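## Task

Take the tube with the green cap out of the rack by the window and seat it fully in a free well of the rack by the door. No tube may reach the floor. Every other tube must stay fully seated in its rack. The glass breaks if a tube is knocked hard or drops more than a few centimetres, which is roughly a well's depth. At the end, open the hand and pull it away, so that nothing relies on the robot to stay put. The robot must not tip over or be left leaning.

## Robot and tools

ROBOT. A two-wheeled cart (0.53 m wide, spanning x = -0.35 to 0.07 m) with a pan/tilt head camera and two five-joint arms, left_arm and right_arm, each ending in a two-jaw gripper with a wrist camera. The arm pan axes sit at x = -0.060, y = +0.155 (left) and -0.155 m (right). Each shoulder is 0.03 m out from its pan axis and 0.89 m above the floor. The links are 0.116 (upper arm), 0.135 (forearm) and 0.162 m (hand). The fixed jaw tip reaches about 0.44 m from the pan axis at most, and it cannot go below about 0.55 m above the floor.

FRAMES. Base frame: origin on the floor between the drive wheels, x forward, y left, z up. The left_hand and right_hand readings are the fixed-jaw tips in this frame. A held object sits next to the tip, on the swinging-jaw side. Hand axes: z runs along the fingers, and y runs from the swinging jaw toward the fixed jaw. Odometry is the base frame at the start of the scene. It counts wheel rotation only, so slip shows up as travel. Heading is in -3.142 to 3.142, positive to the left. These readings can be off by a few centimetres per arm.

execute_actions(actions, cameras). actions holds zero or one action. An empty list just reports the state and images. An action may have "base", "joints" or both, and they start together.
- base: exactly one key. translate_m is a relative straight drive in metres (-1.4 to 1.4, + forward). rotate_rad is a relative turn on the spot in radians (-3.2 to 3.2, + counter-clockwise). The base cannot move sideways. It is measured from where the last reported state placed the base.
- joints: a single dict keyed by joint name, covering both arms and the head. Each value is an absolute angle target in radians. Names and ranges: head_pan_rad -3.2..3.2 (0 forward, + left); head_tilt_rad -0.76..1.45 (0 level, + down). For each arm X in left_arm/right_arm: X_shoulder_pan_rad ±1.919, X_shoulder_lift_rad ±1.745, X_elbow_flex_rad -1.69..1.58, X_wrist_flex_rad ±1.658, X_wrist_roll_rad -2.743..2.841, X_gripper_rad 0..1.919. A joint you leave out may still be driving toward its earlier target.
- cameras: any of head_camera, left_wrist_camera, right_wrist_camera, "all". Omitting it or passing null gives all; [] gives none. A bad key, name or value rejects the whole call, and then nothing moves.

JOINT MEANINGS. Pan: at 0 the left arm points left and the right arm right. + is clockwise from above. Forward is +1.571 for the left arm and -1.571 for the right. Bend: with lift, elbow and wrist at 0, the upper arm stands near vertical (tilted 0.24 rad outward) and the forearm and fingers are level. + bends downward. lift+elbow+wrist is the finger angle below level, and 1.571 points them straight down, which requires the forearm no more than 0.08 rad above level. Roll: -1.522 closes the jaws across the arm's plane with the fixed jaw on the left (looking outward). 1.619 puts the fixed jaw on the right. 0.049 closes them in the plane. With level fingers the hand body bulges about 0.08 m up when the fixed jaw is on the left and down when it is on the right, so keep it left above furniture. Gripper opening at the tips: 0 -> 0.003 m, 0.3 -> 0.026, 0.6 -> 0.049, 1 -> 0.076, 1.919 -> 0.106. To squeeze, command up to 0.2 rad below the angle where the jaws meet the object. Going lower adds nothing and can trip the motor. A jaw holding something reads off_target.

Stowed pose: pan -1.75 (left) or +1.75 (right), lift 0.05, elbow 1.35, wrist_flex -1.55, roll -1.52. To stow, first move wrist_flex and roll, then the other three joints. Leaving the stow, don't move the wrists first. With the arms stowed, turning needs a free circle of 0.44 m radius. Turning or reversing right next to a desk can hook the rear and tip the robot.

wait(seconds 0..10): the robot keeps its current commands, and the call returns the state and images. zoom_image(camera, region [x0,y0,x1,y1] pixels, at most 504x504): a detailed crop of that camera's latest image. read_manual(section "licences"): licence text only. finished_scene(scene 1 or 2): ends that scene for good and reports success. Call it only after the tube is seated and the hand has been released and withdrawn.

RESULTS. base_status/joint_status give how each commanded motion ended. done: reached its target (for the base, the wheels turned far enough). off_target: stopped short and may still be pushing, which means a load, an obstacle or a trip; to stop the push, set the target to the current reading. time_out: the joint holds where it stopped. "joint command not followed" (with a cause line) or not_followed: a self-collision check between links or between the arms blocked that arm's targets. The gripper part still runs, and the blocked targets may be retried later. on_its_own lists motion you didn't command. A stop makes the rest of that reply's motion calls skip. Motor temperatures list each arm's joints in joint_positions order. A MOTOR HOT line appears from 55 °C. At 70 °C an OVER-TEMPERATURE FAULT stops the arm, its joints go limp, and they read limit_stop_at_motor_heat; resend the targets.

CAUTIONS. Loaded joints sag toward gravity, so offset the next target by the last sag. A joint stuck more than about 0.30 rad from its target for about 2 s trips to 20% torque; the robot holds its last command while you reply, so that time counts. To reset, wait until it stops moving, then command 0.2 rad beyond the reading on the side away from the target that tripped it (or 0.04 past the range end, or the end itself for a jaw). Payload per hand: about 0.4 kg at full reach, 0.7 kg near the body. Don't drop or knock tubes, lower them into the wells gently, and never let the arms collide or press on each other. Pushing or pulling on things, above all pulling on something in front, can tip the robot. Something may occasionally nudge loose objects.

Each tool is called after ">>>" by a JSON object that holds its "api" and its "payload", one argument or row to a line.

## Session

>>> {"api": "execute_actions", "payload": {
  "actions": []
}}

Scene clock: 0.00 s.
Motor temperatures (°C, as the motors report them): left_arm=[34 32 33 34 31] | right_arm=[31 34 29 33 29]
base_odometry: x=+0.000 y=+0.000 heading=+0.000 (m, m, rad; odometry frame)
base_status: not commanded
joint_positions: head_pan_rad=+0.002 head_tilt_rad=-0.023 left_arm_shoulder_pan_rad=-1.733 left_arm_shoulder_lift_rad=+0.036 left_arm_elbow_flex_rad=+1.311 left_arm_wrist_flex_rad=-1.554 left_arm_wrist_roll_rad=-1.514 left_arm_gripper_rad=+1.920 right_arm_shoulder_pan_rad=+1.779 right_arm_shoulder_lift_rad=-0.004 right_arm_elbow_flex_rad=+1.333 right_arm_wrist_flex_rad=-1.570 right_arm_wrist_roll_rad=-1.543 right_arm_gripper_rad=+1.920
joint_status: not commanded
left_hand: x=-0.3100 y=+0.1063 z=+0.9079 quat_wxyz=(-0.060, -0.628, -0.053, +0.774) (m; base frame)
right_hand: x=-0.3074 y=-0.1107 z=+0.9150 quat_wxyz=(-0.074, +0.613, -0.070, -0.783) (m; base frame)
pictures: head_camera, left_wrist_camera, right_wrist_camera
Images, in order (width x height): head_camera 644x476, left_wrist_camera 644x476, right_wrist_camera 644x476.

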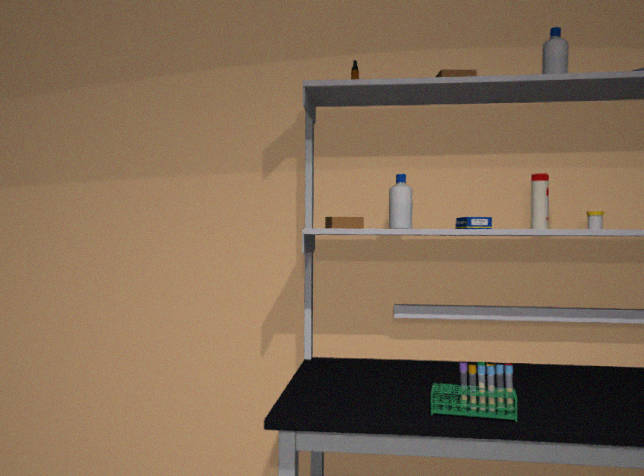

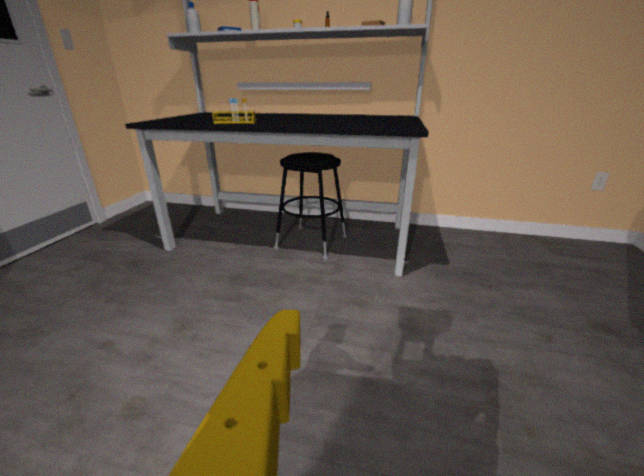

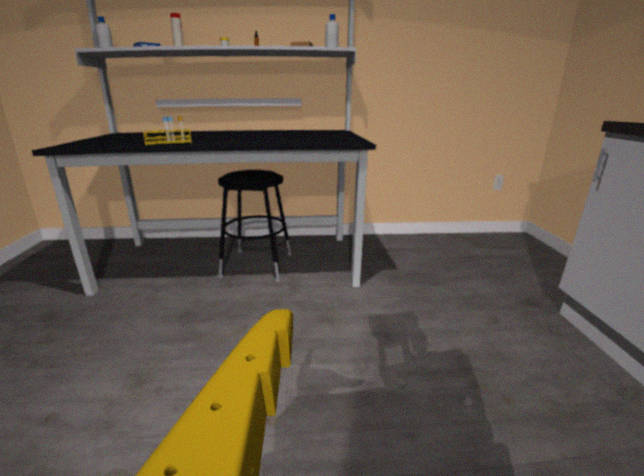

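>>> {"api": "execute_actions", "payload": {
  "actions": [
    {"base":{"rotate_rad":-0.6},"joints":{"left_arm_shoulder_pan_rad":0,"left_arm_shoulder_lift_rad":0,"left_arm_elbow_flex_rad":0.3}}
  ],
  "cameras": []
}}

>>> {"api": "execute_actions", "payload": {
  "actions": [
    {"base":{"translate_m":0.6},"joints":{"left_arm_shoulder_pan_rad":1.45,"left_arm_shoulder_lift_rad":0,"left_arm_elbow_flex_rad":-0.5,"left_arm_wrist_flex_rad":1.3,"left_arm_gripper_rad":0.45,"head_tilt_rad":0.45}}
  ],
  "cameras": []
}}

>>> {"api": "execute_actions", "payload": {
  "actions": [
    {"base":{"rotate_rad":0.4}}
  ],
  "cameras": ["head_camera"]
}}

Scene clock: 8.50 s.
Motor temperatures (°C, as the motors report them): left_arm=[34 32 33 34 31] | right_arm=[31 34 29 33 29]
base_odometry: x=-0.001 y=+0.000 heading=-0.599 (m, m, rad; odometry frame)
base_status: done
joint_positions: head_pan_rad=+0.002 head_tilt_rad=-0.023 left_arm_shoulder_pan_rad=-0.009 left_arm_shoulder_lift_rad=+0.031 left_arm_elbow_flex_rad=+0.341 left_arm_wrist_flex_rad=-1.554 left_arm_wrist_roll_rad=-1.514 left_arm_gripper_rad=+1.920 right_arm_shoulder_pan_rad=+1.779 right_arm_shoulder_lift_rad=-0.004 right_arm_elbow_flex_rad=+1.333 right_arm_wrist_flex_rad=-1.570 right_arm_wrist_roll_rad=-1.543 right_arm_gripper_rad=+1.920
joint_status: all done
left_hand: x=-0.0699 y=+0.4055 z=+1.1098 quat_wxyz=(+0.693, -0.138, +0.136, +0.694) (m; base frame)
right_hand: x=-0.3074 y=-0.1107 z=+0.9150 quat_wxyz=(-0.074, +0.613, -0.070, -0.783) (m; base frame)
pictures: none
No camera images: the call's "cameras" was empty. Leave "cameras" out to get every camera's image.

Scene clock: 12.33 s.
Motor temperatures (°C, as the motors report them): left_arm=[34 32 33 34 31] | right_arm=[31 34 29 33 29]
base_odometry: x=+0.494 y=-0.340 heading=-0.600 (m, m, rad; odometry frame)
base_status: done
joint_positions: head_pan_rad=+0.002 head_tilt_rad=+0.444 left_arm_shoulder_pan_rad=+1.443 left_arm_shoulder_lift_rad=+0.031 left_arm_elbow_flex_rad=-0.458 left_arm_wrist_flex_rad=+1.297 left_arm_wrist_roll_rad=-1.514 left_arm_gripper_rad=+0.462 right_arm_shoulder_pan_rad=+1.779 right_arm_shoulder_lift_rad=-0.004 right_arm_elbow_flex_rad=+1.333 right_arm_wrist_flex_rad=-1.570 right_arm_wrist_roll_rad=-1.543 right_arm_gripper_rad=+1.920
joint_status: all done
left_hand: x=+0.2224 y=+0.1992 z=+0.9432 quat_wxyz=(+0.342, -0.064, +0.937, +0.021) (m; base frame)
right_hand: x=-0.3074 y=-0.1107 z=+0.9150 quat_wxyz=(-0.074, +0.613, -0.070, -0.783) (m; base frame)
pictures: none
No camera images: the call's "cameras" was empty. Leave "cameras" out to get every camera's image.

Scene clock: 13.53 s.
Motor temperatures (°C, as the motors report them): left_arm=[34 32 33 34 31] | right_arm=[31 34 29 33 29]
base_odometry: x=+0.493 y=-0.340 heading=-0.201 (m, m, rad; odometry frame)
base_status: done
joint_positions: head_pan_rad=+0.002 head_tilt_rad=+0.444 left_arm_shoulder_pan_rad=+1.444 left_arm_shoulder_lift_rad=+0.031 left_arm_elbow_flex_rad=-0.458 left_arm_wrist_flex_rad=+1.297 left_arm_wrist_roll_rad=-1.514 left_arm_gripper_rad=+0.462 right_arm_shoulder_pan_rad=+1.779 right_arm_shoulder_lift_rad=-0.004 right_arm_elbow_flex_rad=+1.333 right_arm_wrist_flex_rad=-1.570 right_arm_wrist_roll_rad=-1.543 right_arm_gripper_rad=+1.920
joint_status: not commanded
left_hand: x=+0.2225 y=+0.1988 z=+0.9432 quat_wxyz=(+0.342, -0.063, +0.937, +0.020) (m; base frame)
right_hand: x=-0.3074 y=-0.1107 z=+0.9150 quat_wxyz=(-0.074, +0.613, -0.070, -0.783) (m; base frame)
pictures: head_camera
Images, in order (width x height): head_camera 644x476.

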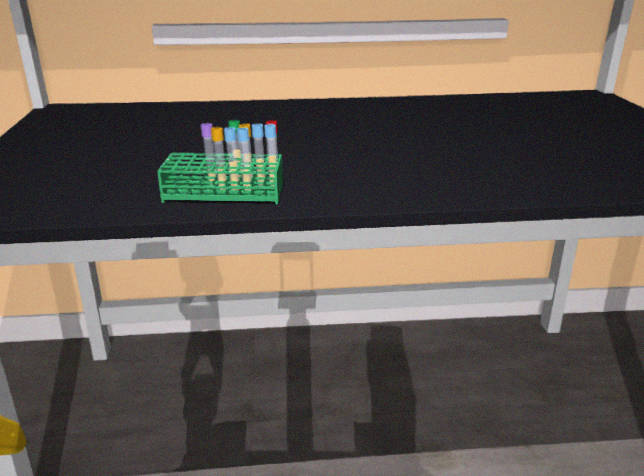

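>>> {"api": "execute_actions", "payload": {
  "actions": [
    {"base":{"translate_m":0.62},"joints":{"head_tilt_rad":0.8,"head_pan_rad":0.3}}
  ],
  "cameras": ["head_camera","left_wrist_camera"]
}}

Scene clock: 21.73 s.
Motor temperatures (°C, as the motors report them): left_arm=[34 32 33 34 31] | right_arm=[31 34 29 33 29]
base_odometry: x=+1.101 y=-0.462 heading=-0.199 (m, m, rad; odometry frame)
base_status: done
joint_positions: head_pan_rad=+0.290 head_tilt_rad=+0.795 left_arm_shoulder_pan_rad=+1.444 left_arm_shoulder_lift_rad=+0.031 left_arm_elbow_flex_rad=-0.458 left_arm_wrist_flex_rad=+1.297 left_arm_wrist_roll_rad=-1.514 left_arm_gripper_rad=+0.462 right_arm_shoulder_pan_rad=+1.779 right_arm_shoulder_lift_rad=-0.004 right_arm_elbow_flex_rad=+1.333 right_arm_wrist_flex_rad=-1.570 right_arm_wrist_roll_rad=-1.543 right_arm_gripper_rad=+1.920
joint_status: all done
left_hand: x=+0.2225 y=+0.1988 z=+0.9432 quat_wxyz=(+0.342, -0.063, +0.937, +0.020) (m; base frame)
right_hand: x=-0.3074 y=-0.1107 z=+0.9150 quat_wxyz=(-0.074, +0.613, -0.070, -0.783) (m; base frame)
pictures: head_camera, left_wrist_camera
Images, in order (width x height): head_camera 644x476, left_wrist_camera 644x476.

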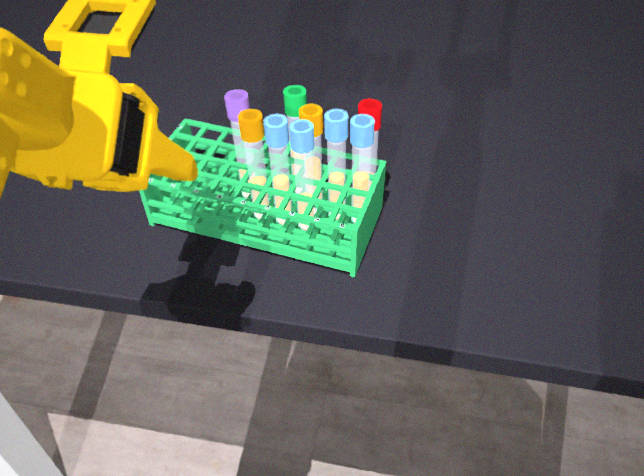

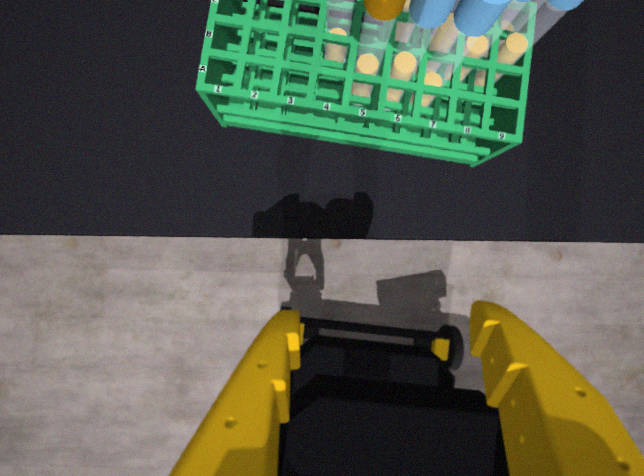

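>>> {"api": "execute_actions", "payload": {
  "actions": [
    {"base":{"translate_m":0.135},"joints":{"left_arm_shoulder_pan_rad":1.54,"left_arm_shoulder_lift_rad":-0.03,"head_pan_rad":0.2}}
  ],
  "cameras": ["head_camera","left_wrist_camera"]
}}

Scene clock: 29.17 s.
Motor temperatures (°C, as the motors report them): left_arm=[34 32 33 34 31] | right_arm=[31 34 29 33 29]
base_odometry: x=+1.233 y=-0.488 heading=-0.198 (m, m, rad; odometry frame)
base_status: done
joint_positions: head_pan_rad=+0.210 head_tilt_rad=+0.795 left_arm_shoulder_pan_rad=+1.532 left_arm_shoulder_lift_rad=+0.008 left_arm_elbow_flex_rad=-0.458 left_arm_wrist_flex_rad=+1.297 left_arm_wrist_roll_rad=-1.514 left_arm_gripper_rad=+0.462 right_arm_shoulder_pan_rad=+1.779 right_arm_shoulder_lift_rad=-0.004 right_arm_elbow_flex_rad=+1.333 right_arm_wrist_flex_rad=-1.570 right_arm_wrist_roll_rad=-1.543 right_arm_gripper_rad=+1.920
joint_status: all done
left_hand: x=+0.2241 y=+0.1739 z=+0.9491 quat_wxyz=(+0.354, -0.022, +0.935, +0.006) (m; base frame)
right_hand: x=-0.3074 y=-0.1107 z=+0.9150 quat_wxyz=(-0.074, +0.613, -0.070, -0.783) (m; base frame)
pictures: head_camera, left_wrist_camera
Images, in order (width x height): head_camera 644x476, left_wrist_camera 644x476.

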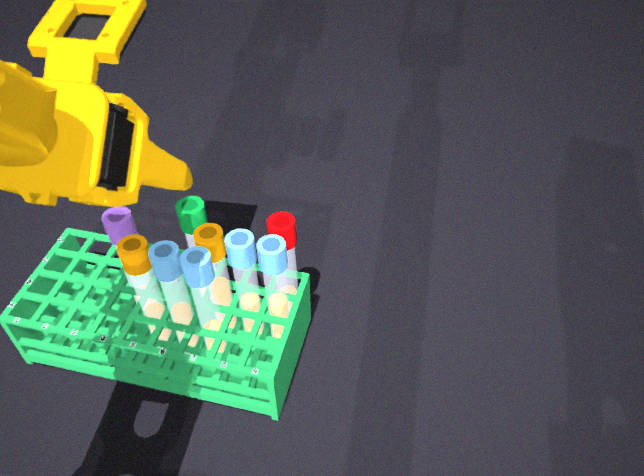

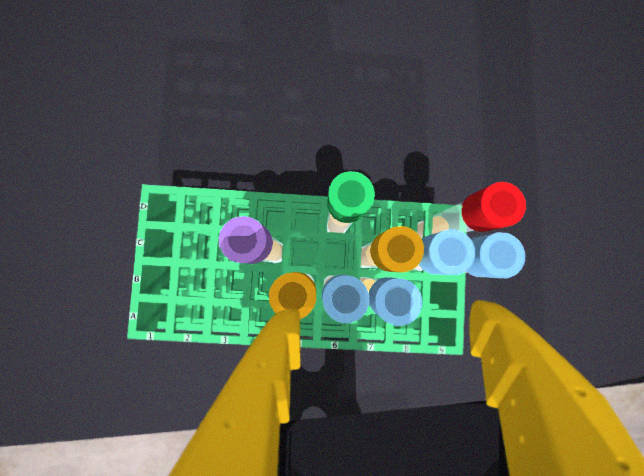

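>>> {"api": "execute_actions", "payload": {
  "actions": [
    {"joints":{"left_arm_shoulder_lift_rad":0.5,"left_arm_elbow_flex_rad":-1.08,"left_arm_wrist_flex_rad":1.4,"left_arm_gripper_rad":0.36}}
  ],
  "cameras": ["head_camera","left_wrist_camera"]
}}

Scene clock: 40.00 s.
Motor temperatures (°C, as the motors report them): left_arm=[34 32 33 34 31] | right_arm=[31 34 29 33 29]
base_odometry: x=+1.233 y=-0.488 heading=-0.198 (m, m, rad; odometry frame)
base_status: not commanded
joint_positions: head_pan_rad=+0.210 head_tilt_rad=+0.795 left_arm_shoulder_pan_rad=+1.532 left_arm_shoulder_lift_rad=+0.515 left_arm_elbow_flex_rad=-1.038 left_arm_wrist_flex_rad=+1.395 left_arm_wrist_roll_rad=-1.514 left_arm_gripper_rad=+0.372 right_arm_shoulder_pan_rad=+1.779 right_arm_shoulder_lift_rad=-0.004 right_arm_elbow_flex_rad=+1.333 right_arm_wrist_flex_rad=-1.570 right_arm_wrist_roll_rad=-1.543 right_arm_gripper_rad=+1.920
joint_status: all done
left_hand: x=+0.2669 y=+0.1756 z=+0.9270 quat_wxyz=(+0.342, -0.022, +0.939, +0.005) (m; base frame)
right_hand: x=-0.3074 y=-0.1107 z=+0.9150 quat_wxyz=(-0.074, +0.613, -0.070, -0.783) (m; base frame)
pictures: head_camera, left_wrist_camera
Images, in order (width x height): head_camera 644x476, left_wrist_camera 644x476.

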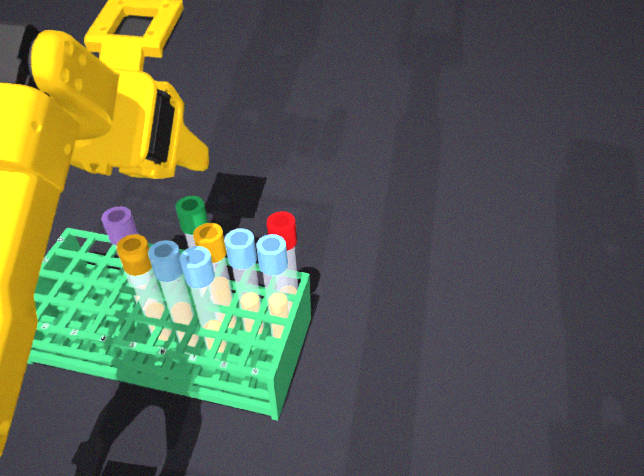

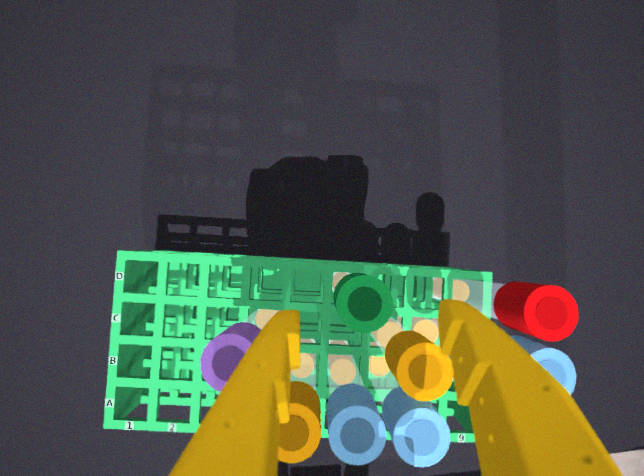

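>>> {"api": "execute_actions", "payload": {
  "actions": [
    {"joints":{"left_arm_elbow_flex_rad":-0.8,"left_arm_wrist_flex_rad":1.15}}
  ],
  "cameras": ["head_camera","left_wrist_camera"]
}}

Scene clock: 45.87 s.
Motor temperatures (°C, as the motors report them): left_arm=[34 32 33 34 31] | right_arm=[31 34 29 33 29]
base_odometry: x=+1.233 y=-0.488 heading=-0.198 (m, m, rad; odometry frame)
base_status: not commanded
joint_positions: head_pan_rad=+0.210 head_tilt_rad=+0.795 left_arm_shoulder_pan_rad=+1.532 left_arm_shoulder_lift_rad=+0.518 left_arm_elbow_flex_rad=-0.797 left_arm_wrist_flex_rad=+1.164 left_arm_wrist_roll_rad=-1.514 left_arm_gripper_rad=+0.372 right_arm_shoulder_pan_rad=+1.779 right_arm_shoulder_lift_rad=-0.004 right_arm_elbow_flex_rad=+1.333 right_arm_wrist_flex_rad=-1.570 right_arm_wrist_roll_rad=-1.543 right_arm_gripper_rad=+1.920
joint_status: all done
left_hand: x=+0.2796 y=+0.1761 z=+0.8958 quat_wxyz=(+0.336, -0.022, +0.941, +0.005) (m; base frame)
right_hand: x=-0.3074 y=-0.1107 z=+0.9150 quat_wxyz=(-0.074, +0.613, -0.070, -0.783) (m; base frame)
pictures: head_camera, left_wrist_camera
Images, in order (width x height): head_camera 644x476, left_wrist_camera 644x476.

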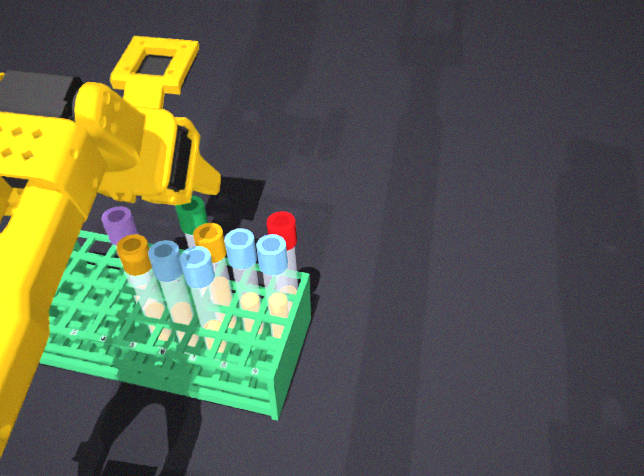

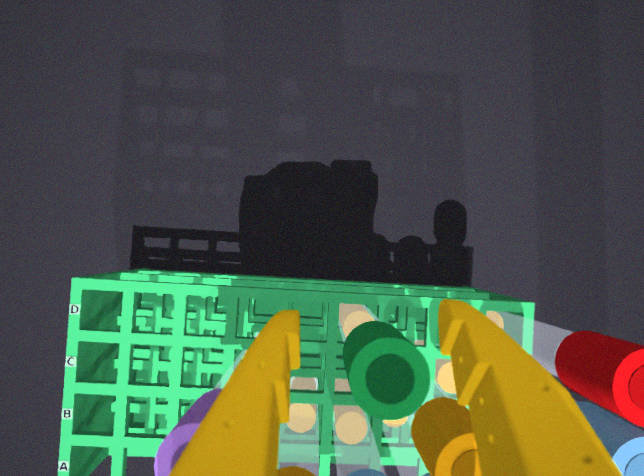

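>>> {"api": "execute_actions", "payload": {
  "actions": [
    {"base":{"translate_m":-0.007}}
  ],
  "cameras": []
}}

>>> {"api": "execute_actions", "payload": {
  "actions": [
    {"joints":{"left_arm_elbow_flex_rad":-0.73}}
  ],
  "cameras": ["head_camera","left_wrist_camera"]
}}

Scene clock: 50.60 s.
Motor temperatures (°C, as the motors report them): left_arm=[34 32 33 34 31] | right_arm=[31 34 29 33 29]
base_odometry: x=+1.226 y=-0.487 heading=-0.198 (m, m, rad; odometry frame)
base_status: done
joint_positions: head_pan_rad=+0.210 head_tilt_rad=+0.795 left_arm_shoulder_pan_rad=+1.532 left_arm_shoulder_lift_rad=+0.518 left_arm_elbow_flex_rad=-0.797 left_arm_wrist_flex_rad=+1.164 left_arm_wrist_roll_rad=-1.514 left_arm_gripper_rad=+0.372 right_arm_shoulder_pan_rad=+1.779 right_arm_shoulder_lift_rad=-0.004 right_arm_elbow_flex_rad=+1.333 right_arm_wrist_flex_rad=-1.570 right_arm_wrist_roll_rad=-1.543 right_arm_gripper_rad=+1.920
joint_status: not commanded
left_hand: x=+0.2796 y=+0.1761 z=+0.8958 quat_wxyz=(+0.336, -0.022, +0.941, +0.005) (m; base frame)
right_hand: x=-0.3074 y=-0.1107 z=+0.9150 quat_wxyz=(-0.074, +0.613, -0.070, -0.783) (m; base frame)
pictures: none
No camera images: the call's "cameras" was empty. Leave "cameras" out to get every camera's image.

Scene clock: 51.20 s.
Motor temperatures (°C, as the motors report them): left_arm=[34 32 33 34 31] | right_arm=[31 34 29 33 29]
base_odometry: x=+1.226 y=-0.487 heading=-0.198 (m, m, rad; odometry frame)
base_status: not commanded
joint_positions: head_pan_rad=+0.210 head_tilt_rad=+0.795 left_arm_shoulder_pan_rad=+1.532 left_arm_shoulder_lift_rad=+0.518 left_arm_elbow_flex_rad=-0.728 left_arm_wrist_flex_rad=+1.164 left_arm_wrist_roll_rad=-1.514 left_arm_gripper_rad=+0.372 right_arm_shoulder_pan_rad=+1.779 right_arm_shoulder_lift_rad=-0.004 right_arm_elbow_flex_rad=+1.333 right_arm_wrist_flex_rad=-1.570 right_arm_wrist_roll_rad=-1.543 right_arm_gripper_rad=+1.920
joint_status: all done
left_hand: x=+0.2734 y=+0.1758 z=+0.8801 quat_wxyz=(+0.304, -0.022, +0.953, +0.005) (m; base frame)
right_hand: x=-0.3074 y=-0.1107 z=+0.9150 quat_wxyz=(-0.074, +0.613, -0.070, -0.783) (m; base frame)
pictures: head_camera, left_wrist_camera
Images, in order (width x height): head_camera 644x476, left_wrist_camera 644x476.

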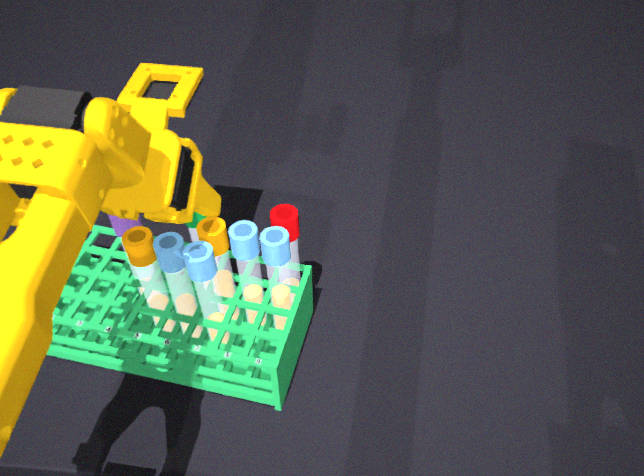

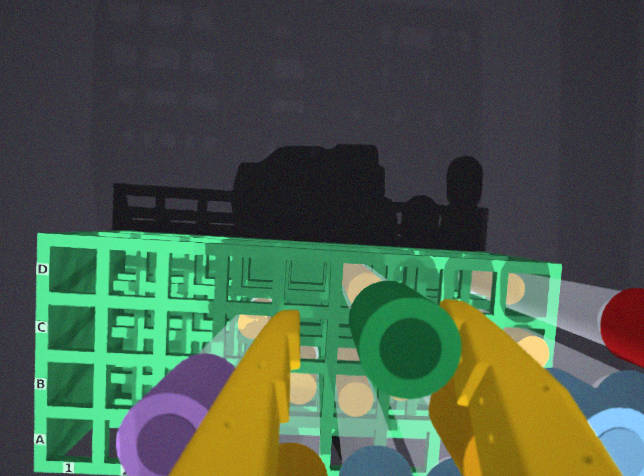

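Close.

>>> {"api": "execute_actions", "payload": {
  "actions": [
    {"joints":{"left_arm_gripper_rad":0.02}}
  ],
  "cameras": ["left_wrist_camera"]
}}

>>> {"api": "execute_actions", "payload": {
  "actions": [
    {"base":{"translate_m":0.004},"joints":{"left_arm_shoulder_lift_rad":0.48,"left_arm_elbow_flex_rad":-0.97,"left_arm_wrist_flex_rad":1.35}}
  ],
  "cameras": ["head_camera","left_wrist_camera"]
}}

Scene clock: 55.50 s.
Motor temperatures (°C, as the motors report them): left_arm=[34 32 33 34 31] | right_arm=[31 34 29 33 29]
base_odometry: x=+1.226 y=-0.487 heading=-0.198 (m, m, rad; odometry frame)
base_status: not commanded
joint_positions: head_pan_rad=+0.210 head_tilt_rad=+0.795 left_arm_shoulder_pan_rad=+1.542 left_arm_shoulder_lift_rad=+0.518 left_arm_elbow_flex_rad=-0.728 left_arm_wrist_flex_rad=+1.164 left_arm_wrist_roll_rad=-1.514 left_arm_gripper_rad=+0.208 right_arm_shoulder_pan_rad=+1.779 right_arm_shoulder_lift_rad=-0.004 right_arm_elbow_flex_rad=+1.333 right_arm_wrist_flex_rad=-1.570 right_arm_wrist_roll_rad=-1.543 right_arm_gripper_rad=+1.920
joint_status: left_arm_gripper_rad off_target (ended at +0.208, target +0.020)
left_hand: x=+0.2736 y=+0.1722 z=+0.8801 quat_wxyz=(+0.304, -0.017, +0.953, +0.003) (m; base frame)
right_hand: x=-0.3074 y=-0.1107 z=+0.9150 quat_wxyz=(-0.074, +0.613, -0.070, -0.783) (m; base frame)
pictures: left_wrist_camera
Images, in order (width x height): left_wrist_camera 644x476.

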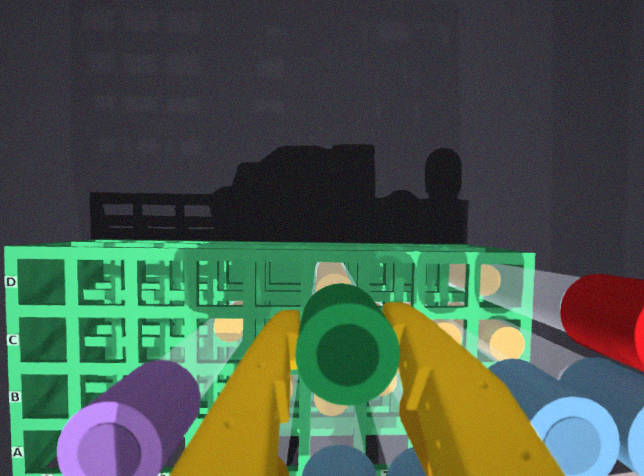

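Scene clock: 56.40 s.
Motor temperatures (°C, as the motors report them): left_arm=[34 32 33 34 31] | right_arm=[31 34 29 33 29]
base_odometry: x=+1.230 y=-0.487 heading=-0.198 (m, m, rad; odometry frame)
base_status: done
joint_positions: head_pan_rad=+0.210 head_tilt_rad=+0.795 left_arm_shoulder_pan_rad=+1.542 left_arm_shoulder_lift_rad=+0.518 left_arm_elbow_flex_rad=-0.924 left_arm_wrist_flex_rad=+1.346 left_arm_wrist_roll_rad=-1.514 left_arm_gripper_rad=+0.207 right_arm_shoulder_pan_rad=+1.779 right_arm_shoulder_lift_rad=-0.004 right_arm_elbow_flex_rad=+1.333 right_arm_wrist_flex_rad=-1.570 right_arm_wrist_roll_rad=-1.543 right_arm_gripper_rad=+1.920
joint_status: all done
left_hand: x=+0.2664 y=+0.1720 z=+0.9063 quat_wxyz=(+0.310, -0.017, +0.950, +0.003) (m; base frame)
right_hand: x=-0.3074 y=-0.1107 z=+0.9150 quat_wxyz=(-0.074, +0.613, -0.070, -0.783) (m; base frame)
pictures: head_camera, left_wrist_camera
Images, in order (width x height): head_camera 644x476, left_wrist_camera 644x476.

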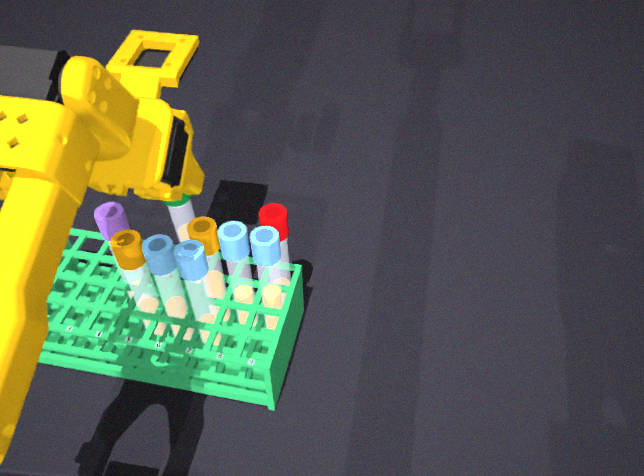

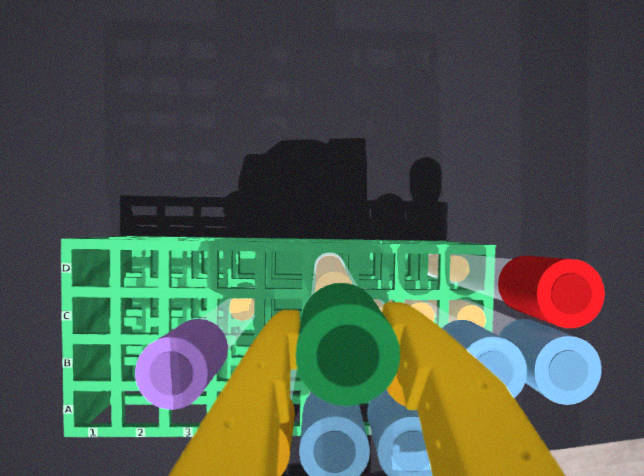

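>>> {"api": "execute_actions", "payload": {
  "actions": [
    {"base":{"translate_m":0.006},"joints":{"left_arm_shoulder_lift_rad":0.45,"left_arm_elbow_flex_rad":-1.19,"left_arm_wrist_flex_rad":1.53}}
  ],
  "cameras": []
}}

>>> {"api": "execute_actions", "payload": {
  "actions": [
    {"joints":{"left_arm_shoulder_lift_rad":0.33,"left_arm_wrist_flex_rad":1.58}}
  ],
  "cameras": ["head_camera"]
}}

>>> {"api": "execute_actions", "payload": {
  "actions": [
    {"joints":{"left_arm_shoulder_lift_rad":0.05,"left_arm_wrist_flex_rad":1.65}}
  ],
  "cameras": ["head_camera","left_wrist_camera"]
}}

Scene clock: 68.60 s.
Motor temperatures (°C, as the motors report them): left_arm=[34 32 33 34 31] | right_arm=[31 34 29 33 29]
base_odometry: x=+1.236 y=-0.489 heading=-0.198 (m, m, rad; odometry frame)
base_status: done
joint_positions: head_pan_rad=+0.210 head_tilt_rad=+0.795 left_arm_shoulder_pan_rad=+1.542 left_arm_shoulder_lift_rad=+0.501 left_arm_elbow_flex_rad=-1.147 left_arm_wrist_flex_rad=+1.527 left_arm_wrist_roll_rad=-1.514 left_arm_gripper_rad=+0.207 right_arm_shoulder_pan_rad=+1.779 right_arm_shoulder_lift_rad=-0.004 right_arm_elbow_flex_rad=+1.333 right_arm_wrist_flex_rad=-1.570 right_arm_wrist_roll_rad=-1.543 right_arm_gripper_rad=+1.920
joint_status: all done
left_hand: x=+0.2551 y=+0.1717 z=+0.9406 quat_wxyz=(+0.338, -0.017, +0.941, +0.004) (m; base frame)
right_hand: x=-0.3074 y=-0.1107 z=+0.9150 quat_wxyz=(-0.074, +0.613, -0.070, -0.783) (m; base frame)
pictures: none
No camera images: the call's "cameras" was empty. Leave "cameras" out to get every camera's image.

Scene clock: 69.33 s.
Motor temperatures (°C, as the motors report them): left_arm=[34 32 33 34 31] | right_arm=[31 34 29 33 29]
base_odometry: x=+1.236 y=-0.489 heading=-0.198 (m, m, rad; odometry frame)
base_status: not commanded
joint_positions: head_pan_rad=+0.210 head_tilt_rad=+0.795 left_arm_shoulder_pan_rad=+1.542 left_arm_shoulder_lift_rad=+0.380 left_arm_elbow_flex_rad=-1.151 left_arm_wrist_flex_rad=+1.576 left_arm_wrist_roll_rad=-1.514 left_arm_gripper_rad=+0.207 right_arm_shoulder_pan_rad=+1.779 right_arm_shoulder_lift_rad=-0.004 right_arm_elbow_flex_rad=+1.333 right_arm_wrist_flex_rad=-1.570 right_arm_wrist_roll_rad=-1.543 right_arm_gripper_rad=+1.920
joint_status: all done
left_hand: x=+0.2419 y=+0.1713 z=+0.9701 quat_wxyz=(+0.374, -0.017, +0.927, +0.004) (m; base frame)
right_hand: x=-0.3074 y=-0.1107 z=+0.9150 quat_wxyz=(-0.074, +0.613, -0.070, -0.783) (m; base frame)
pictures: head_camera
Images, in order (width x height): head_camera 644x476.

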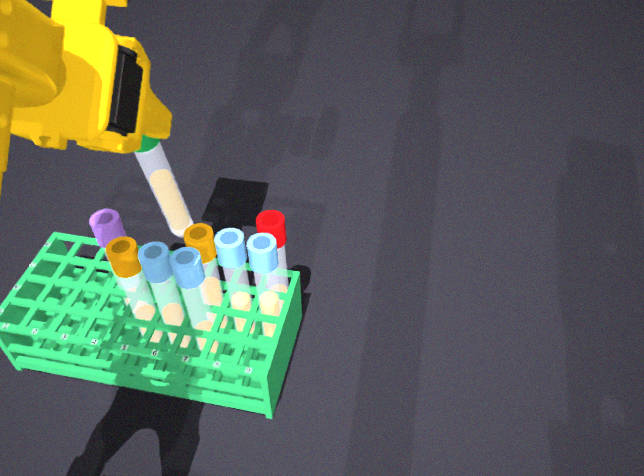

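Scene clock: 70.27 s.
Motor temperatures (°C, as the motors report them): left_arm=[34 32 33 34 31] | right_arm=[31 34 29 33 29]
base_odometry: x=+1.236 y=-0.489 heading=-0.198 (m, m, rad; odometry frame)
base_status: not commanded
joint_positions: head_pan_rad=+0.210 head_tilt_rad=+0.795 left_arm_shoulder_pan_rad=+1.542 left_arm_shoulder_lift_rad=+0.085 left_arm_elbow_flex_rad=-1.156 left_arm_wrist_flex_rad=+1.636 left_arm_wrist_roll_rad=-1.514 left_arm_gripper_rad=+0.207 right_arm_shoulder_pan_rad=+1.779 right_arm_shoulder_lift_rad=-0.004 right_arm_elbow_flex_rad=+1.333 right_arm_wrist_flex_rad=-1.570 right_arm_wrist_roll_rad=-1.543 right_arm_gripper_rad=+1.920
joint_status: all done
joint sent to its limit — the command would take left_arm_wrist_flex_rad past its upper limit, so that joint was sent only as far as its limit.
left_hand: x=+0.2030 y=+0.1702 z=+1.0384 quat_wxyz=(+0.482, -0.016, +0.876, +0.005) (m; base frame)
right_hand: x=-0.3074 y=-0.1107 z=+0.9150 quat_wxyz=(-0.074, +0.613, -0.070, -0.783) (m; base frame)
pictures: head_camera, left_wrist_camera
Images, in order (width x height): head_camera 644x476, left_wrist_camera 644x476.

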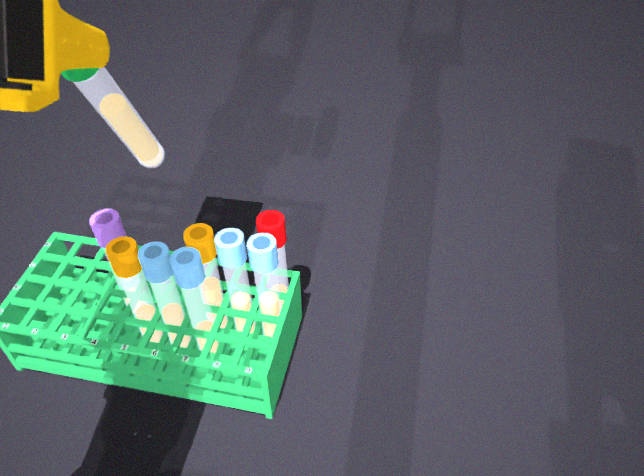

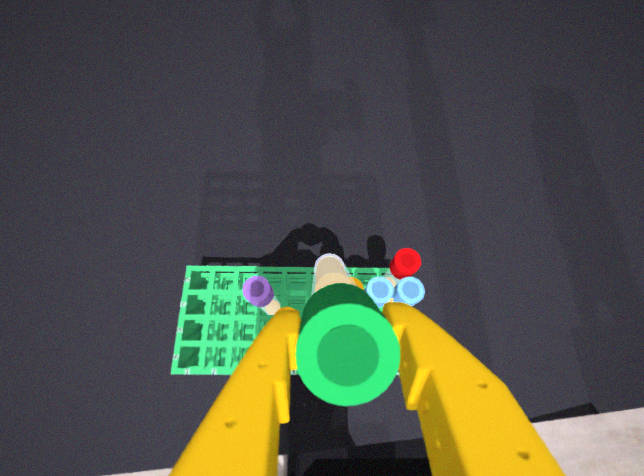

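>>> {"api": "execute_actions", "payload": {
  "actions": [
    {"base":{"translate_m":-0.55}}
  ],
  "cameras": []
}}

>>> {"api": "execute_actions", "payload": {
  "actions": [
    {"base":{"rotate_rad":-2.94},"joints":{"head_pan_rad":0,"head_tilt_rad":0.25}}
  ],
  "cameras": ["head_camera"]
}}

Scene clock: 79.33 s.
Motor temperatures (°C, as the motors report them): left_arm=[34 32 33 34 31] | right_arm=[31 34 29 33 29]
base_odometry: x=+0.697 y=-0.381 heading=-0.198 (m, m, rad; odometry frame)
base_status: done
joint_positions: head_pan_rad=+0.210 head_tilt_rad=+0.795 left_arm_shoulder_pan_rad=+1.542 left_arm_shoulder_lift_rad=+0.084 left_arm_elbow_flex_rad=-1.156 left_arm_wrist_flex_rad=+1.636 left_arm_wrist_roll_rad=-1.514 left_arm_gripper_rad=+0.207 right_arm_shoulder_pan_rad=+1.779 right_arm_shoulder_lift_rad=-0.004 right_arm_elbow_flex_rad=+1.333 right_arm_wrist_flex_rad=-1.570 right_arm_wrist_roll_rad=-1.543 right_arm_gripper_rad=+1.920
joint_status: not commanded
left_hand: x=+0.2028 y=+0.1702 z=+1.0387 quat_wxyz=(+0.482, -0.016, +0.876, +0.005) (m; base frame)
right_hand: x=-0.3074 y=-0.1107 z=+0.9150 quat_wxyz=(-0.074, +0.613, -0.070, -0.783) (m; base frame)
pictures: none
No camera images: the call's "cameras" was empty. Leave "cameras" out to get every camera's image.

Scene clock: 83.73 s.
Motor temperatures (°C, as the motors report them): left_arm=[34 32 33 34 31] | right_arm=[31 34 29 33 29]
base_odometry: x=+0.696 y=-0.380 heading=-3.138 (m, m, rad; odometry frame)
base_status: done
joint_positions: head_pan_rad=+0.010 head_tilt_rad=+0.263 left_arm_shoulder_pan_rad=+1.542 left_arm_shoulder_lift_rad=+0.084 left_arm_elbow_flex_rad=-1.156 left_arm_wrist_flex_rad=+1.636 left_arm_wrist_roll_rad=-1.514 left_arm_gripper_rad=+0.207 right_arm_shoulder_pan_rad=+1.779 right_arm_shoulder_lift_rad=-0.004 right_arm_elbow_flex_rad=+1.333 right_arm_wrist_flex_rad=-1.570 right_arm_wrist_roll_rad=-1.543 right_arm_gripper_rad=+1.920
joint_status: all done
left_hand: x=+0.2028 y=+0.1702 z=+1.0387 quat_wxyz=(+0.482, -0.016, +0.876, +0.005) (m; base frame)
right_hand: x=-0.3074 y=-0.1107 z=+0.9150 quat_wxyz=(-0.074, +0.613, -0.070, -0.783) (m; base frame)
pictures: head_camera
Images, in order (width x height): head_camera 644x476.

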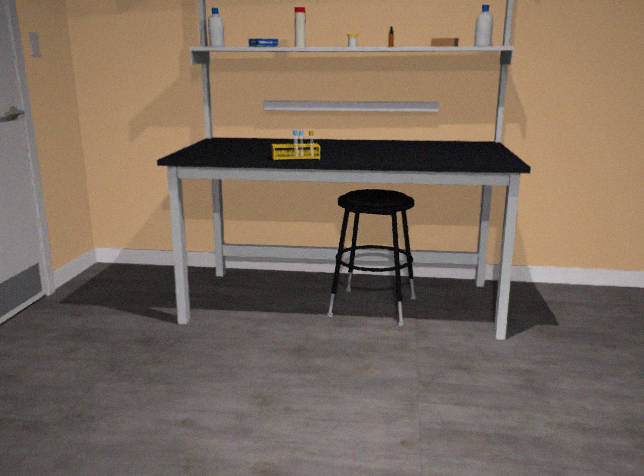

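>>> {"api": "execute_actions", "payload": {
  "actions": [
    {"base":{"translate_m":1.4},"joints":{"head_tilt_rad":0.4}}
  ],
  "cameras": ["head_camera"]
}}

Scene clock: 96.53 s.
Motor temperatures (°C, as the motors report them): left_arm=[34 32 33 34 31] | right_arm=[31 34 29 33 29]
base_odometry: x=-0.704 y=-0.385 heading=-3.134 (m, m, rad; odometry frame)
base_status: done
joint_positions: head_pan_rad=+0.010 head_tilt_rad=+0.394 left_arm_shoulder_pan_rad=+1.542 left_arm_shoulder_lift_rad=+0.082 left_arm_elbow_flex_rad=-1.156 left_arm_wrist_flex_rad=+1.636 left_arm_wrist_roll_rad=-1.514 left_arm_gripper_rad=+0.207 right_arm_shoulder_pan_rad=+1.779 right_arm_shoulder_lift_rad=-0.004 right_arm_elbow_flex_rad=+1.333 right_arm_wrist_flex_rad=-1.570 right_arm_wrist_roll_rad=-1.543 right_arm_gripper_rad=+1.920
joint_status: all done
left_hand: x=+0.2026 y=+0.1702 z=+1.0391 quat_wxyz=(+0.483, -0.016, +0.875, +0.005) (m; base frame)
right_hand: x=-0.3074 y=-0.1107 z=+0.9150 quat_wxyz=(-0.074, +0.613, -0.070, -0.783) (m; base frame)
pictures: head_camera
Images, in order (width x height): head_camera 644x476.

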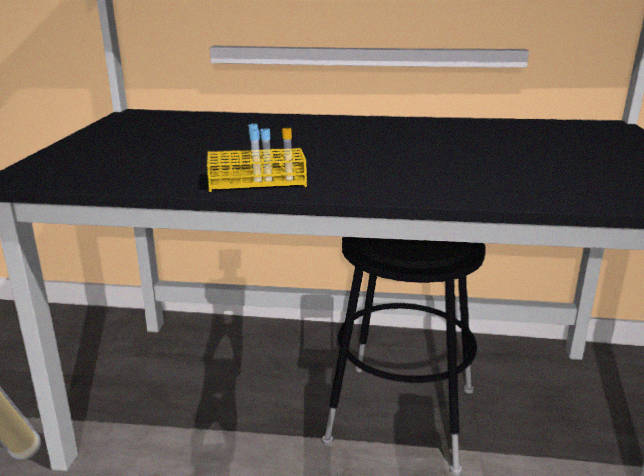

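>>> {"api": "execute_actions", "payload": {
  "actions": [
    {"base":{"rotate_rad":-0.06},"joints":{"left_arm_shoulder_lift_rad":0.17,"left_arm_elbow_flex_rad":-0.95}}
  ],
  "cameras": []
}}

>>> {"api": "execute_actions", "payload": {
  "actions": [
    {"base":{"translate_m":0.76},"joints":{"head_tilt_rad":0.8,"head_pan_rad":0.3,"left_arm_shoulder_pan_rad":1.4}}
  ],
  "cameras": ["head_camera","left_wrist_camera"]
}}

Scene clock: 104.93 s.
Motor temperatures (°C, as the motors report them): left_arm=[34 32 33 34 31] | right_arm=[31 34 29 33 29]
base_odometry: x=-0.705 y=-0.385 heading=+3.089 (m, m, rad; odometry frame)
base_status: done
joint_positions: head_pan_rad=+0.010 head_tilt_rad=+0.394 left_arm_shoulder_pan_rad=+1.542 left_arm_shoulder_lift_rad=+0.183 left_arm_elbow_flex_rad=-0.949 left_arm_wrist_flex_rad=+1.636 left_arm_wrist_roll_rad=-1.514 left_arm_gripper_rad=+0.207 right_arm_shoulder_pan_rad=+1.779 right_arm_shoulder_lift_rad=-0.004 right_arm_elbow_flex_rad=+1.333 right_arm_wrist_flex_rad=-1.570 right_arm_wrist_roll_rad=-1.543 right_arm_gripper_rad=+1.920
joint_status: all done
left_hand: x=+0.2150 y=+0.1706 z=+0.9738 quat_wxyz=(+0.343, -0.017, +0.939, +0.004) (m; base frame)
right_hand: x=-0.3074 y=-0.1107 z=+0.9150 quat_wxyz=(-0.074, +0.613, -0.070, -0.783) (m; base frame)
pictures: none
No camera images: the call's "cameras" was empty. Leave "cameras" out to get every camera's image.

Scene clock: 109.50 s.
Motor temperatures (°C, as the motors report them): left_arm=[34 32 33 34 31] | right_arm=[31 34 29 33 29]
base_odometry: x=-1.464 y=-0.342 heading=+3.087 (m, m, rad; odometry frame)
base_status: done
joint_positions: head_pan_rad=+0.290 head_tilt_rad=+0.795 left_arm_shoulder_pan_rad=+1.409 left_arm_shoulder_lift_rad=+0.183 left_arm_elbow_flex_rad=-0.949 left_arm_wrist_flex_rad=+1.636 left_arm_wrist_roll_rad=-1.514 left_arm_gripper_rad=+0.207 right_arm_shoulder_pan_rad=+1.779 right_arm_shoulder_lift_rad=-0.004 right_arm_elbow_flex_rad=+1.333 right_arm_wrist_flex_rad=-1.570 right_arm_wrist_roll_rad=-1.543 right_arm_gripper_rad=+1.920
joint_status: all done
left_hand: x=+0.2105 y=+0.2070 z=+0.9738 quat_wxyz=(+0.342, -0.080, +0.936, +0.026) (m; base frame)
right_hand: x=-0.3074 y=-0.1107 z=+0.9150 quat_wxyz=(-0.074, +0.613, -0.070, -0.783) (m; base frame)
pictures: head_camera, left_wrist_camera
Images, in order (width x height): head_camera 644x476, left_wrist_camera 644x476.

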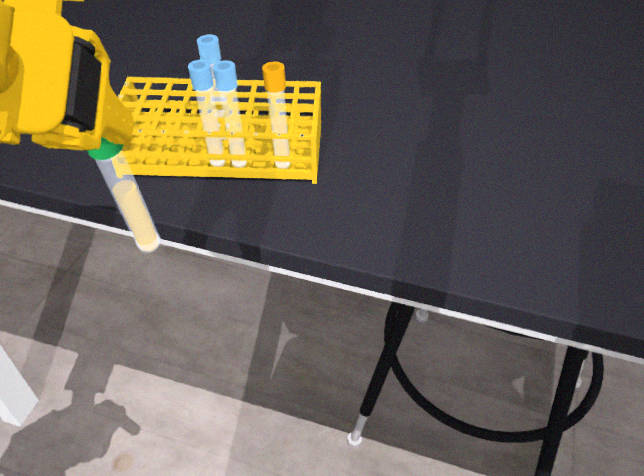

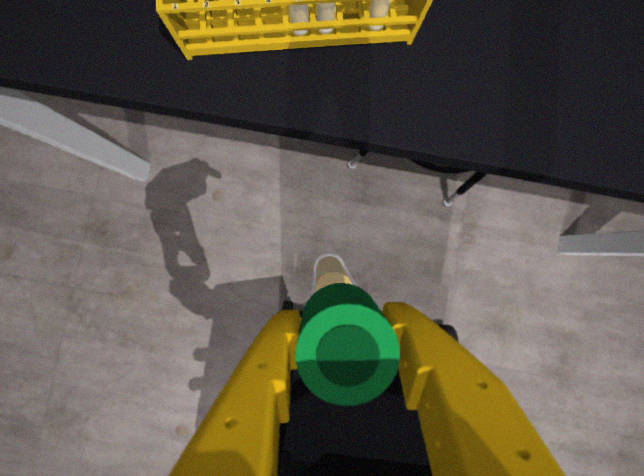

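>>> {"api": "execute_actions", "payload": {
  "actions": [
    {"base":{"translate_m":0.16},"joints":{"left_arm_shoulder_pan_rad":1.22,"head_pan_rad":0.45}}
  ],
  "cameras": ["head_camera","left_wrist_camera"]
}}

Scene clock: 115.40 s.
Motor temperatures (°C, as the motors report them): left_arm=[34 32 33 34 31] | right_arm=[31 34 29 33 29]
base_odometry: x=-1.623 y=-0.334 heading=+3.086 (m, m, rad; odometry frame)
base_status: done
joint_positions: head_pan_rad=+0.440 head_tilt_rad=+0.795 left_arm_shoulder_pan_rad=+1.228 left_arm_shoulder_lift_rad=+0.183 left_arm_elbow_flex_rad=-0.949 left_arm_wrist_flex_rad=+1.636 left_arm_wrist_roll_rad=-1.514 left_arm_gripper_rad=+0.207 right_arm_shoulder_pan_rad=+1.779 right_arm_shoulder_lift_rad=-0.004 right_arm_elbow_flex_rad=+1.333 right_arm_wrist_flex_rad=-1.570 right_arm_wrist_roll_rad=-1.543 right_arm_gripper_rad=+1.920
joint_status: all done
left_hand: x=+0.1967 y=+0.2549 z=+0.9738 quat_wxyz=(+0.338, -0.164, +0.925, +0.057) (m; base frame)
right_hand: x=-0.3074 y=-0.1107 z=+0.9150 quat_wxyz=(-0.074, +0.613, -0.070, -0.783) (m; base frame)
pictures: head_camera, left_wrist_camera
Images, in order (width x height): head_camera 644x476, left_wrist_camera 644x476.

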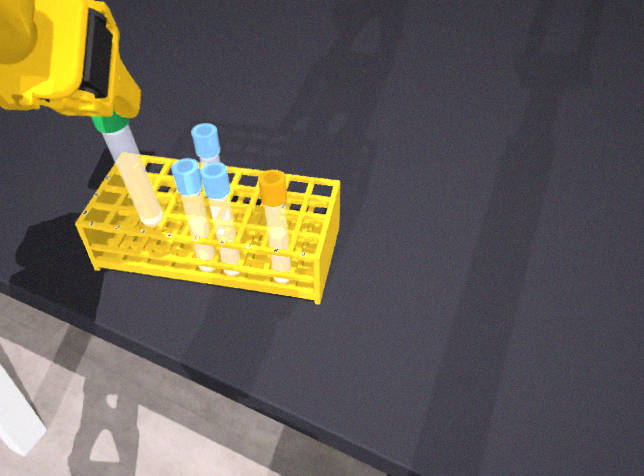

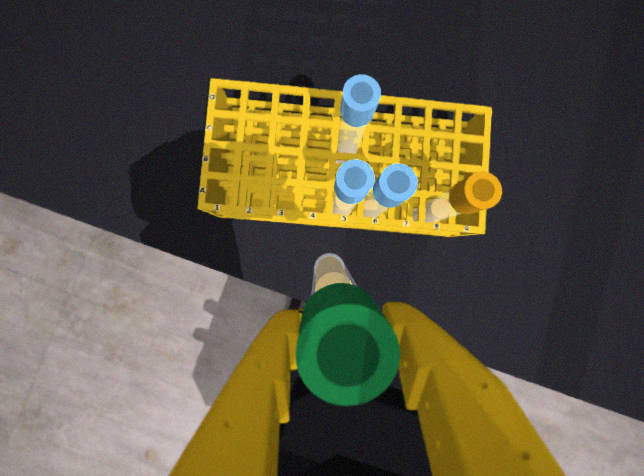

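>>> {"api": "execute_actions", "payload": {
  "actions": [
    {"base":{"translate_m":0.045},"joints":{"left_arm_shoulder_pan_rad":1.09}}
  ],
  "cameras": ["head_camera","left_wrist_camera"]
}}

Scene clock: 122.70 s.
Motor temperatures (°C, as the motors report them): left_arm=[34 32 33 34 31] | right_arm=[31 34 29 33 29]
base_odometry: x=-1.669 y=-0.331 heading=+3.086 (m, m, rad; odometry frame)
base_status: done
joint_positions: head_pan_rad=+0.440 head_tilt_rad=+0.795 left_arm_shoulder_pan_rad=+1.097 left_arm_shoulder_lift_rad=+0.183 left_arm_elbow_flex_rad=-0.949 left_arm_wrist_flex_rad=+1.636 left_arm_wrist_roll_rad=-1.514 left_arm_gripper_rad=+0.207 right_arm_shoulder_pan_rad=+1.779 right_arm_shoulder_lift_rad=-0.004 right_arm_elbow_flex_rad=+1.333 right_arm_wrist_flex_rad=-1.570 right_arm_wrist_roll_rad=-1.543 right_arm_gripper_rad=+1.920
joint_status: all done
left_hand: x=+0.1815 y=+0.2874 z=+0.9738 quat_wxyz=(+0.334, -0.224, +0.912, +0.079) (m; base frame)
right_hand: x=-0.3074 y=-0.1107 z=+0.9150 quat_wxyz=(-0.074, +0.613, -0.070, -0.783) (m; base frame)
pictures: head_camera, left_wrist_camera
Images, in order (width x height): head_camera 644x476, left_wrist_camera 644x476.

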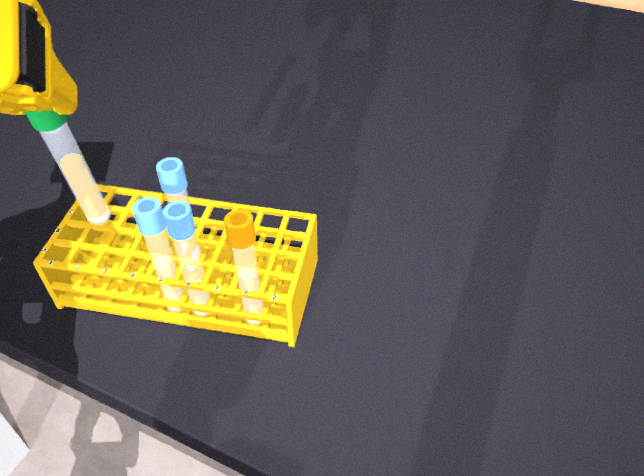

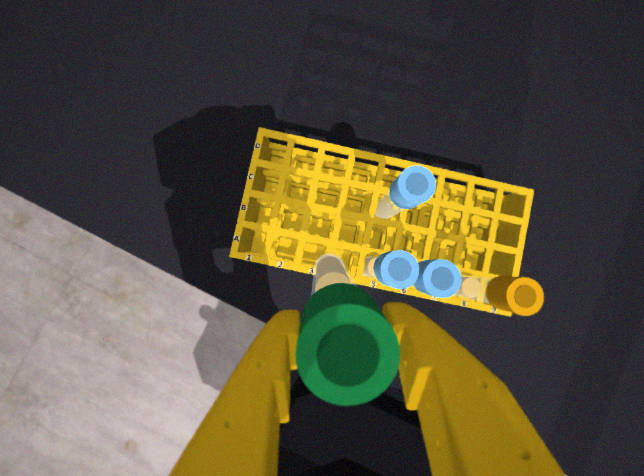

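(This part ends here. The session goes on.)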